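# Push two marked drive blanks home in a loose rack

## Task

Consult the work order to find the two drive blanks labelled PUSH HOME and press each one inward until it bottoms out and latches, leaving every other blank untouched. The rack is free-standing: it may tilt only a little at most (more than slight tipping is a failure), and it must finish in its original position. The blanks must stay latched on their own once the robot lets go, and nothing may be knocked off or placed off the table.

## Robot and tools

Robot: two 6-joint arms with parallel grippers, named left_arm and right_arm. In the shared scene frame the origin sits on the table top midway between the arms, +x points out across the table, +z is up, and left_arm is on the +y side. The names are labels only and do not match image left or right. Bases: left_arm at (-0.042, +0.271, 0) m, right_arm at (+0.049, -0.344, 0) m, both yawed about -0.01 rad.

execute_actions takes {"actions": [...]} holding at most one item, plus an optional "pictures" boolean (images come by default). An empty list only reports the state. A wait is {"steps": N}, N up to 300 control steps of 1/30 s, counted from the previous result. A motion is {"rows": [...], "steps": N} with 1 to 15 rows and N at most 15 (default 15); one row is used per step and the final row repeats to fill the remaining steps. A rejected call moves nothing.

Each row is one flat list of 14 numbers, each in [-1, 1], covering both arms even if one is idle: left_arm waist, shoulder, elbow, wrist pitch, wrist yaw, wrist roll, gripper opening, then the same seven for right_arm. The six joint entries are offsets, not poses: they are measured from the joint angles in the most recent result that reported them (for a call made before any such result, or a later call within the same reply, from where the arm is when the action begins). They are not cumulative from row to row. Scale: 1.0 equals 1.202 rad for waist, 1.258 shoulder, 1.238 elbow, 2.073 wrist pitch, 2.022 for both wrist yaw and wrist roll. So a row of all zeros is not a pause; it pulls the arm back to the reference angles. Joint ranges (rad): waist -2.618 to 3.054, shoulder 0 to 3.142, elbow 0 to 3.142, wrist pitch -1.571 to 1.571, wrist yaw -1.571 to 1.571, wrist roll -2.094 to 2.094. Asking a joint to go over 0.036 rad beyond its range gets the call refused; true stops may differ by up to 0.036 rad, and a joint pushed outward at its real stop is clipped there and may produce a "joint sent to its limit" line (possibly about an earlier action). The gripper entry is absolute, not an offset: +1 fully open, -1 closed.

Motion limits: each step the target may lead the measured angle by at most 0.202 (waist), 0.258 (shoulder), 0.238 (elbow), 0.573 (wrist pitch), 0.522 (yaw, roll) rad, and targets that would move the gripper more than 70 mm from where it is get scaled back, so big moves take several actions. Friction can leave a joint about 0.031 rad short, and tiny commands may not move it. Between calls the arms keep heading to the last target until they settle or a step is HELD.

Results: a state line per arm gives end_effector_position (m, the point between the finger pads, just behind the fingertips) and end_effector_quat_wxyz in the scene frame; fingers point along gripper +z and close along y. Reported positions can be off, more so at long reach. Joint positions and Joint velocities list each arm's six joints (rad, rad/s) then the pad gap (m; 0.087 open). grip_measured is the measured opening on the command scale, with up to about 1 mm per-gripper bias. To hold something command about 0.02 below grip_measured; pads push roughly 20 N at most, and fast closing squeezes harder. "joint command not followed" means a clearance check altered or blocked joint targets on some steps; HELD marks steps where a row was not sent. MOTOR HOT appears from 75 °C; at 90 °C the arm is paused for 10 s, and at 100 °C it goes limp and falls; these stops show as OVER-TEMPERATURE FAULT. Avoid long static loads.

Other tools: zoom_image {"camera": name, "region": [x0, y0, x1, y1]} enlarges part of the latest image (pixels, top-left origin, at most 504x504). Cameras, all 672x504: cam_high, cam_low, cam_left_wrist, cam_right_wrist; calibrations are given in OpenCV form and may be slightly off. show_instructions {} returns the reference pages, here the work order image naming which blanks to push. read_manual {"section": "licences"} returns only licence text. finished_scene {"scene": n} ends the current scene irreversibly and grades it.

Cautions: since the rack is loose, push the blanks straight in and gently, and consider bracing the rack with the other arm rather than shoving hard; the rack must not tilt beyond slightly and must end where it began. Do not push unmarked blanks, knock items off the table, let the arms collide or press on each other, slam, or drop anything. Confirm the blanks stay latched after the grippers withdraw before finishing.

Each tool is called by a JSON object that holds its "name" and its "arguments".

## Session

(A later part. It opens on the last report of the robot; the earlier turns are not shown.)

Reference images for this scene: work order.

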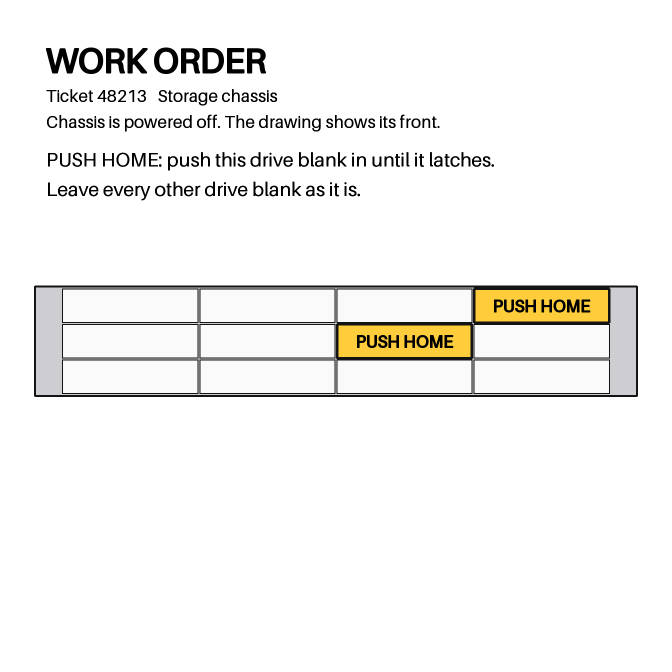

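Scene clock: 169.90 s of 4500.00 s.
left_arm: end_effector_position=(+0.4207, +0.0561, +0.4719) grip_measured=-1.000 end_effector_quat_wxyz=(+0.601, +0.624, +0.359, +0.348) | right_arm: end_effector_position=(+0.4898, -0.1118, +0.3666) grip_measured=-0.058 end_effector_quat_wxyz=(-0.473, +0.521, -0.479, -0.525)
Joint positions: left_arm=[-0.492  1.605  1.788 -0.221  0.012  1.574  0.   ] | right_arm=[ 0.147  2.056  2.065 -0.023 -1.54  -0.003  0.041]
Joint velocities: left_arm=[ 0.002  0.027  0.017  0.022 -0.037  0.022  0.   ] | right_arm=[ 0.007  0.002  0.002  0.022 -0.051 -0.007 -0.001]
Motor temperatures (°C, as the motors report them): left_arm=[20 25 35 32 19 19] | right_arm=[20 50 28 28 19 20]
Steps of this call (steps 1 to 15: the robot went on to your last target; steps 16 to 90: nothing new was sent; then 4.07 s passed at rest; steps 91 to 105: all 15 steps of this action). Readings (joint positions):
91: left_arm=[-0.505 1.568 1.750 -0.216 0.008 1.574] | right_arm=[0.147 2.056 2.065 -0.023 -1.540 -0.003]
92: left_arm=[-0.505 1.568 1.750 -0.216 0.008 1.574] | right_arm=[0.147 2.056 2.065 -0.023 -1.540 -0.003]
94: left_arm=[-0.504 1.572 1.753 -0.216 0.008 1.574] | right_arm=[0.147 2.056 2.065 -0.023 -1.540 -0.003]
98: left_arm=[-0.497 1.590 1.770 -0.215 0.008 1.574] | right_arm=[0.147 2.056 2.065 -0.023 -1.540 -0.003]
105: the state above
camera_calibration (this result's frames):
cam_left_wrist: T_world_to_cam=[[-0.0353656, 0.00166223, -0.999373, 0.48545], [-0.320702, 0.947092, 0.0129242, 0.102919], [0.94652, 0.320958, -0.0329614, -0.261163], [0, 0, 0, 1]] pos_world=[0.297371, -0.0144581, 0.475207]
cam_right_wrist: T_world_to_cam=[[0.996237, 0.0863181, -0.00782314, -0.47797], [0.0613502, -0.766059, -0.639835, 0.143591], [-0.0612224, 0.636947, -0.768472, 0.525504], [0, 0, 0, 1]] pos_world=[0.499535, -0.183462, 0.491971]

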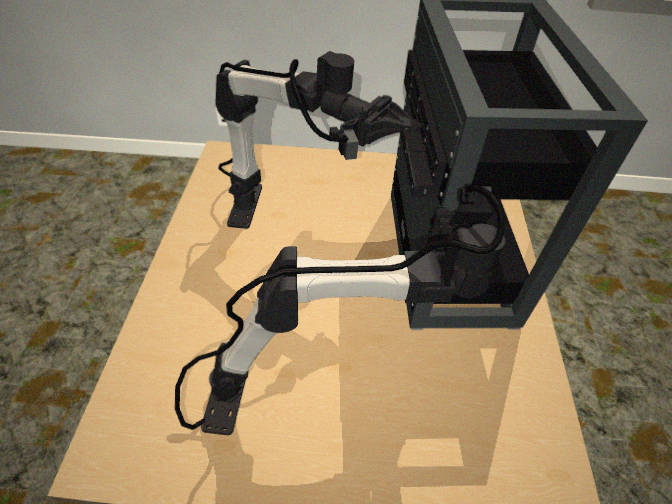

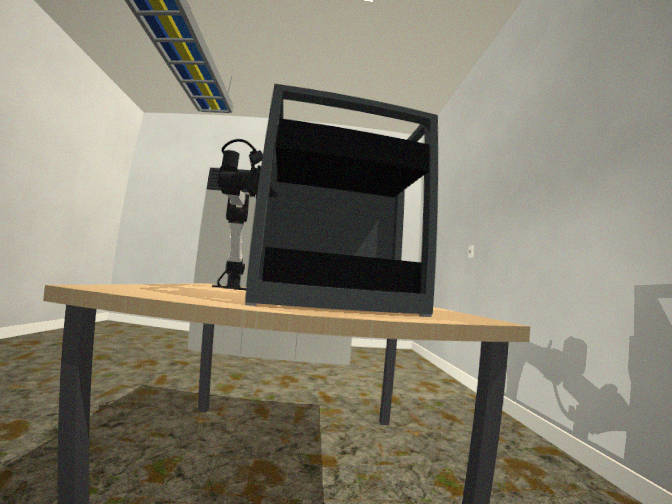

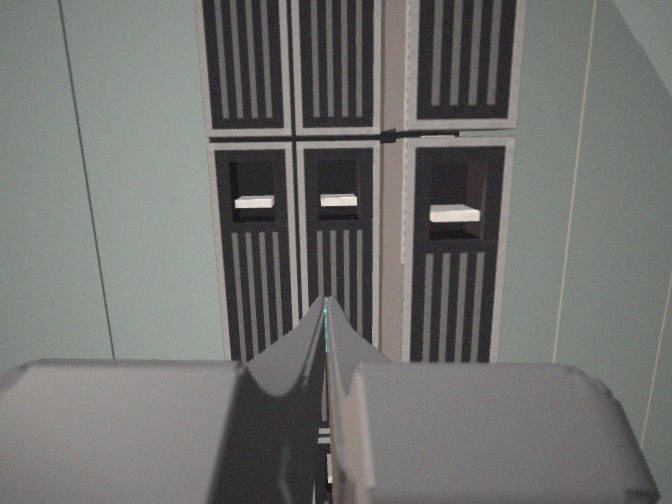

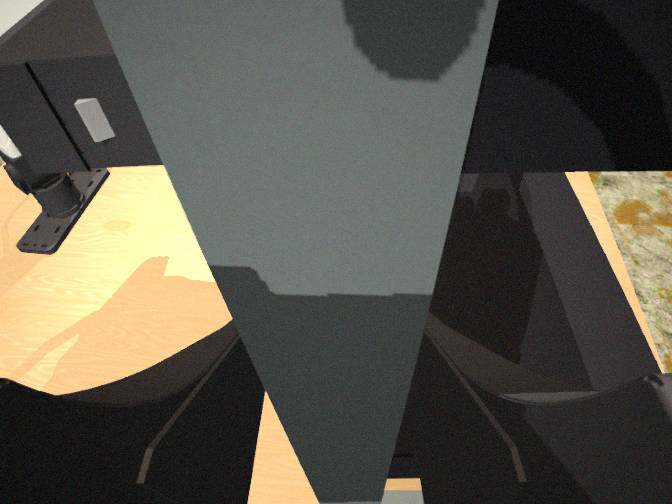

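{"name": "execute_actions", "arguments": {"actions": [{"rows":[[0.027,0.045,0.02,0.022,-0.003,0,-1,0,0,0,0,0,0,-0.1],[0.030,0.049,0.021,0.022,-0.006,0,-1,0,0,0,0,0,0,-0.1],[0.033,0.053,0.022,0.023,-0.009,0,-1,0,0,0,0,0,0,-0.1],[0.036,0.057,0.023,0.023,-0.012,0,-1,0,0,0,0,0,0,-0.1],[0.039,0.061,0.024,0.024,-0.015,0,-1,0,0,0,0,0,0,-0.1],[0.042,0.065,0.025,0.024,-0.018,0,-1,0,0,0,0,0,0,-0.1],[0.045,0.069,0.026,0.025,-0.020,0,-1,0,0,0,0,0,0,-0.1],[0.048,0.073,0.027,0.025,-0.022,0,-1,0,0,0,0,0,0,-0.1],[0.051,0.077,0.028,0.026,-0.024,0,-1,0,0,0,0,0,0,-0.1],[0.053,0.081,0.029,0.026,-0.025,0,-1,0,0,0,0,0,0,-0.1]],"steps":15}]}}

Scene clock: 179.87 s of 4500.00 s.
left_arm: end_effector_position=(+0.4223, +0.0569, +0.4712) grip_measured=-1.000 end_effector_quat_wxyz=(+0.598, +0.627, +0.364, +0.344) | right_arm: end_effector_position=(+0.4898, -0.1118, +0.3666) grip_measured=-0.058 end_effector_quat_wxyz=(-0.473, +0.521, -0.479, -0.525)
Joint positions: left_arm=[-0.487  1.614  1.809 -0.245  0.015  1.568  0.   ] | right_arm=[ 0.147  2.056  2.065 -0.023 -1.54  -0.003  0.041]
Joint velocities: left_arm=[-0.007  0.012  0.007 -0.066  0.022 -0.007  0.   ] | right_arm=[ 0.002 -0.022 -0.012 -0.022  0.007  0.037 -0.   ]
Motor temperatures (°C, as the motors report them): left_arm=[20 24 36 33 19 19] | right_arm=[20 50 28 28 19 20]
Steps of this call (steps 1 to 15: the robot went on to your last target; steps 16 to 90: nothing new was sent; then 6.47 s passed at rest; steps 91 to 105: all 15 steps of this action). Readings (joint positions):
91: left_arm=[-0.492 1.605 1.790 -0.223 0.012 1.574] | right_arm=[0.147 2.056 2.065 -0.023 -1.540 -0.003]
92: left_arm=[-0.491 1.605 1.790 -0.223 0.012 1.574] | right_arm=[0.147 2.056 2.065 -0.023 -1.540 -0.003]
94: left_arm=[-0.490 1.606 1.790 -0.223 0.013 1.574] | right_arm=[0.147 2.056 2.065 -0.023 -1.540 -0.003]
98: left_arm=[-0.489 1.610 1.799 -0.233 0.013 1.571] | right_arm=[0.147 2.056 2.065 -0.023 -1.540 -0.003]
105: the state above
camera_calibration (this result's frames):
cam_left_wrist: T_world_to_cam=[[-0.0489404, 0.00249448, -0.998799, 0.490247], [-0.321451, 0.946753, 0.0181153, 0.100458], [0.945661, 0.321951, -0.0455326, -0.256695], [0, 0, 0, 1]] pos_world=[0.299031, -0.0136881, 0.47615]
cam_right_wrist: T_world_to_cam=[[0.996237, 0.0863181, -0.00782314, -0.47797], [0.0613502, -0.766059, -0.639835, 0.143591], [-0.0612224, 0.636947, -0.768472, 0.525504], [0, 0, 0, 1]] pos_world=[0.499535, -0.183462, 0.491971]

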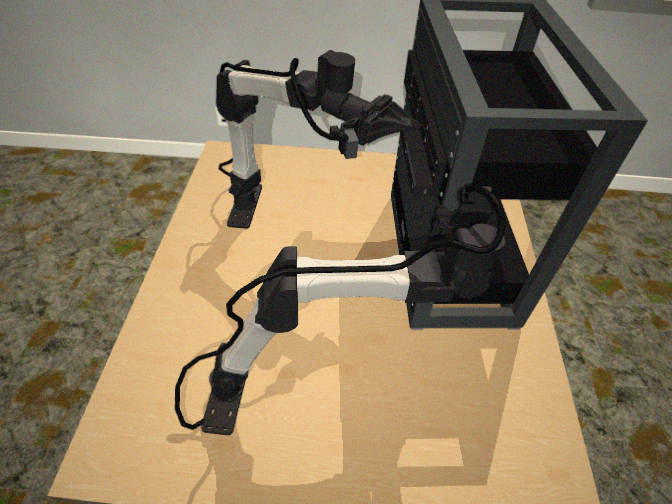

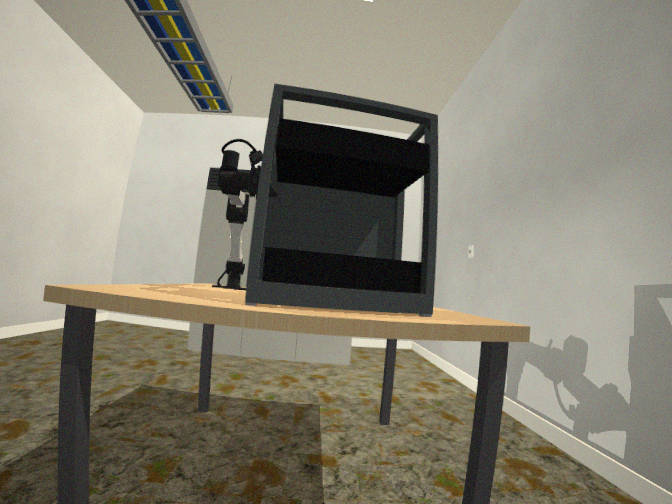

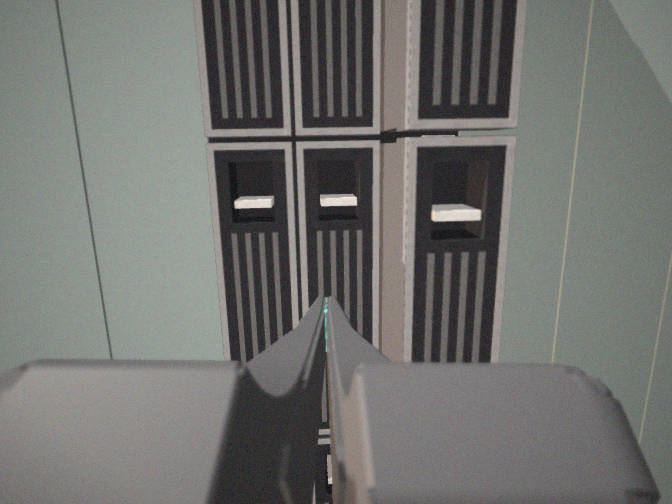

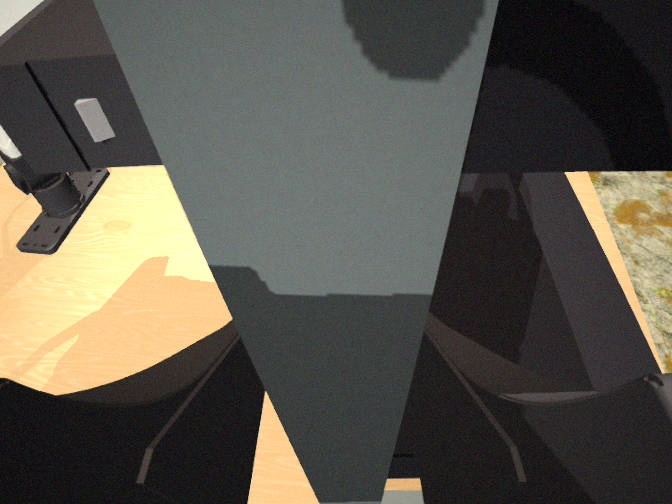

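{"name": "execute_actions", "arguments": {"actions": [{"rows":[[0.036,0.055,0.010,0.025,-0.015,0,-1,0,0,0,0,0,0,-0.1],[0.024,0.037,0.006,0.018,-0.010,0,-1,0,0,0,0,0,0,-0.1],[0.012,0.019,0.002,0.012,-0.005,0,-1,0,0,0,0,0,0,-0.1],[0.002,0.002,-0.002,0.008,0,0,-1,0,0,0,0,0,0,-0.1],[-0.006,-0.012,-0.008,0.008,0,0,-1,0,0,0,0,0,0,-0.1],[-0.011,-0.023,-0.018,0.008,0,0,-1,0,0,0,0,0,0,-0.06],[-0.015,-0.035,-0.029,0.008,0,0,-1,0,0,0,0,0,0,-0.02],[-0.019,-0.047,-0.041,0.008,0,0,-1,0,0,0,0,0,0,0.05],[-0.023,-0.059,-0.053,0.008,0,0,-1,0,0,0,0,0,0,0.12],[-0.027,-0.071,-0.065,0.008,0,0,-1,0,0,0,0,0,0,0.2],[-0.031,-0.083,-0.077,0.008,0,0,-1,0,0,0,0,0,0,0.28],[-0.035,-0.095,-0.089,0.008,0,0,-1,0,0,0,0,0,0,0.36],[-0.039,-0.106,-0.100,0.008,0,0,-1,0,0,0,0,0,0,0.44],[-0.043,-0.116,-0.110,0.008,0,0,-1,0,0,0,0,0,0,0.52],[-0.046,-0.124,-0.118,0.008,0,0,-1,0,0,0,0,0,0,0.6]]}], "pictures": false}}

{"name": "execute_actions", "arguments": {"actions": [{"steps":15}]}}

Scene clock: 186.73 s of 4500.00 s.
left_arm: end_effector_position=(+0.3864, +0.0546, +0.4742) grip_measured=-1.000 end_effector_quat_wxyz=(+0.607, +0.632, +0.349, +0.331) | right_arm: end_effector_position=(+0.4898, -0.1118, +0.3666) grip_measured=+0.560 end_effector_quat_wxyz=(-0.473, +0.521, -0.479, -0.525)
Joint positions: left_arm=[-0.526  1.497  1.701 -0.247  0.021  1.567  0.   ] | right_arm=[ 0.147  2.056  2.065 -0.023 -1.54  -0.003  0.068]
Joint velocities: left_arm=[-0.134 -0.393 -0.291 -0.051 -0.051  0.022  0.   ] | right_arm=[-0.012 -0.002 -0.012  0.007  0.095  0.007  0.068]
Motor temperatures (°C, as the motors report them): left_arm=[20 24 36 34 19 19] | right_arm=[20 51 28 28 19 20]
Steps of this call (steps 1 to 15: the robot went on to your last target; steps 16 to 90: nothing new was sent; then 3.37 s passed at rest; steps 91 to 105: all 15 steps of this action). Readings (joint positions):
91: left_arm=[-0.487 1.614 1.809 -0.247 0.018 1.567] | right_arm=[0.147 2.056 2.065 -0.023 -1.540 -0.003]
92: left_arm=[-0.487 1.612 1.809 -0.248 0.020 1.567] | right_arm=[0.147 2.056 2.065 -0.023 -1.540 -0.003]
94: left_arm=[-0.488 1.609 1.809 -0.250 0.022 1.567] | right_arm=[0.147 2.056 2.065 -0.023 -1.540 -0.003]
98: left_arm=[-0.492 1.596 1.797 -0.248 0.022 1.567] | right_arm=[0.147 2.056 2.065 -0.023 -1.540 -0.003]
105: the state above

Scene clock: 187.23 s of 4500.00 s.
left_arm: end_effector_position=(+0.3759, +0.0564, +0.4834) grip_measured=-1.000 end_effector_quat_wxyz=(+0.616, +0.627, +0.342, +0.333) | right_arm: end_effector_position=(+0.4898, -0.1118, +0.3666) grip_measured=+0.600 end_effector_quat_wxyz=(-0.473, +0.521, -0.479, -0.525)
Joint positions: left_arm=[-0.534  1.466  1.689 -0.245  0.021  1.567  0.   ] | right_arm=[ 0.147  2.056  2.065 -0.023 -1.54  -0.003  0.07 ]
Joint velocities: left_arm=[-0.002 -0.007 -0.002 -0.007  0.037 -0.037  0.   ] | right_arm=[-0.027 -0.002  0.002 -0.095 -0.037 -0.037  0.   ]
Motor temperatures (°C, as the motors report them): left_arm=[20 24 36 34 19 19] | right_arm=[20 51 28 28 19 20]
Steps of this call (steps 1 to 15: the robot went on to your last target). Readings (joint positions):
1: left_arm=[-0.530 1.485 1.693 -0.247 0.021 1.567] | right_arm=[0.147 2.056 2.065 -0.023 -1.540 -0.003]
2: left_arm=[-0.533 1.476 1.690 -0.247 0.021 1.567] | right_arm=[0.147 2.056 2.065 -0.023 -1.540 -0.003]
4: left_arm=[-0.534 1.467 1.689 -0.246 0.021 1.567] | right_arm=[0.147 2.056 2.065 -0.023 -1.540 -0.003]
8: left_arm=[-0.534 1.466 1.689 -0.245 0.021 1.567] | right_arm=[0.147 2.056 2.065 -0.023 -1.540 -0.003]
15: the state above
camera_calibration (this result's frames):
cam_left_wrist: T_world_to_cam=[[-0.0253328, -0.0106652, -0.999622, 0.49245], [-0.271022, 0.962567, -0.00340154, 0.0764364], [0.96224, 0.270833, -0.0272751, -0.224237], [0, 0, 0, 1]] pos_world=[0.248961, -0.00759225, 0.486408]
cam_right_wrist: T_world_to_cam=[[0.996237, 0.0863181, -0.00782314, -0.47797], [0.0613502, -0.766059, -0.639835, 0.143591], [-0.0612224, 0.636947, -0.768472, 0.525504], [0, 0, 0, 1]] pos_world=[0.499535, -0.183462, 0.491971]

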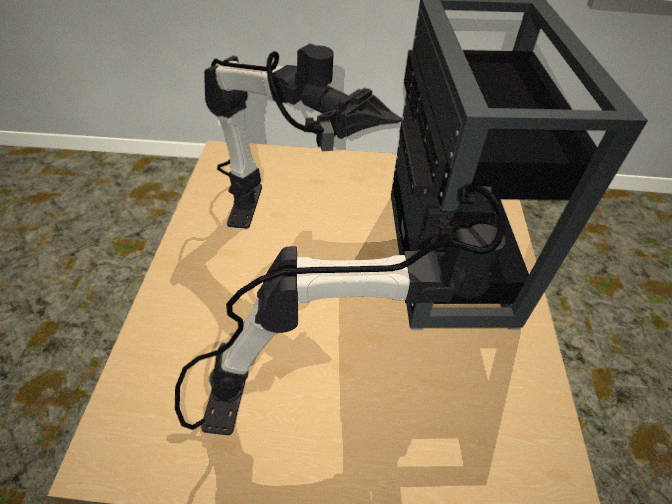

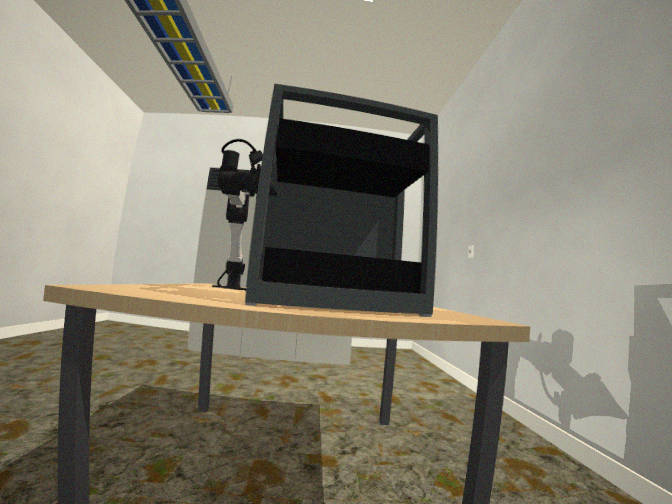

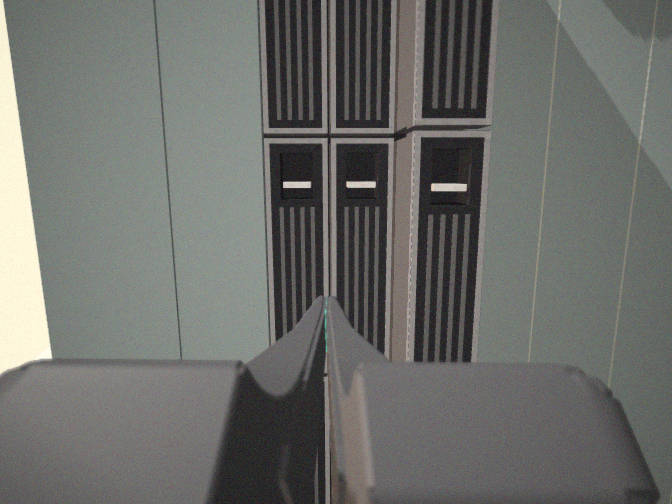

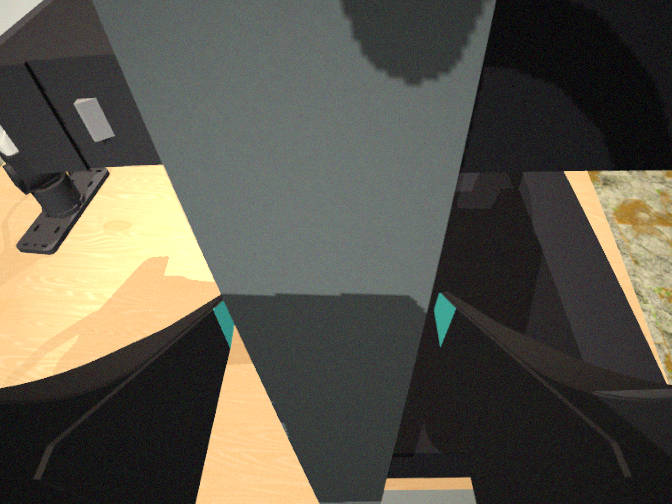

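Flush.

{"name": "finished_scene", "arguments": {"scene": 2}}

The scene is finished: the task was done.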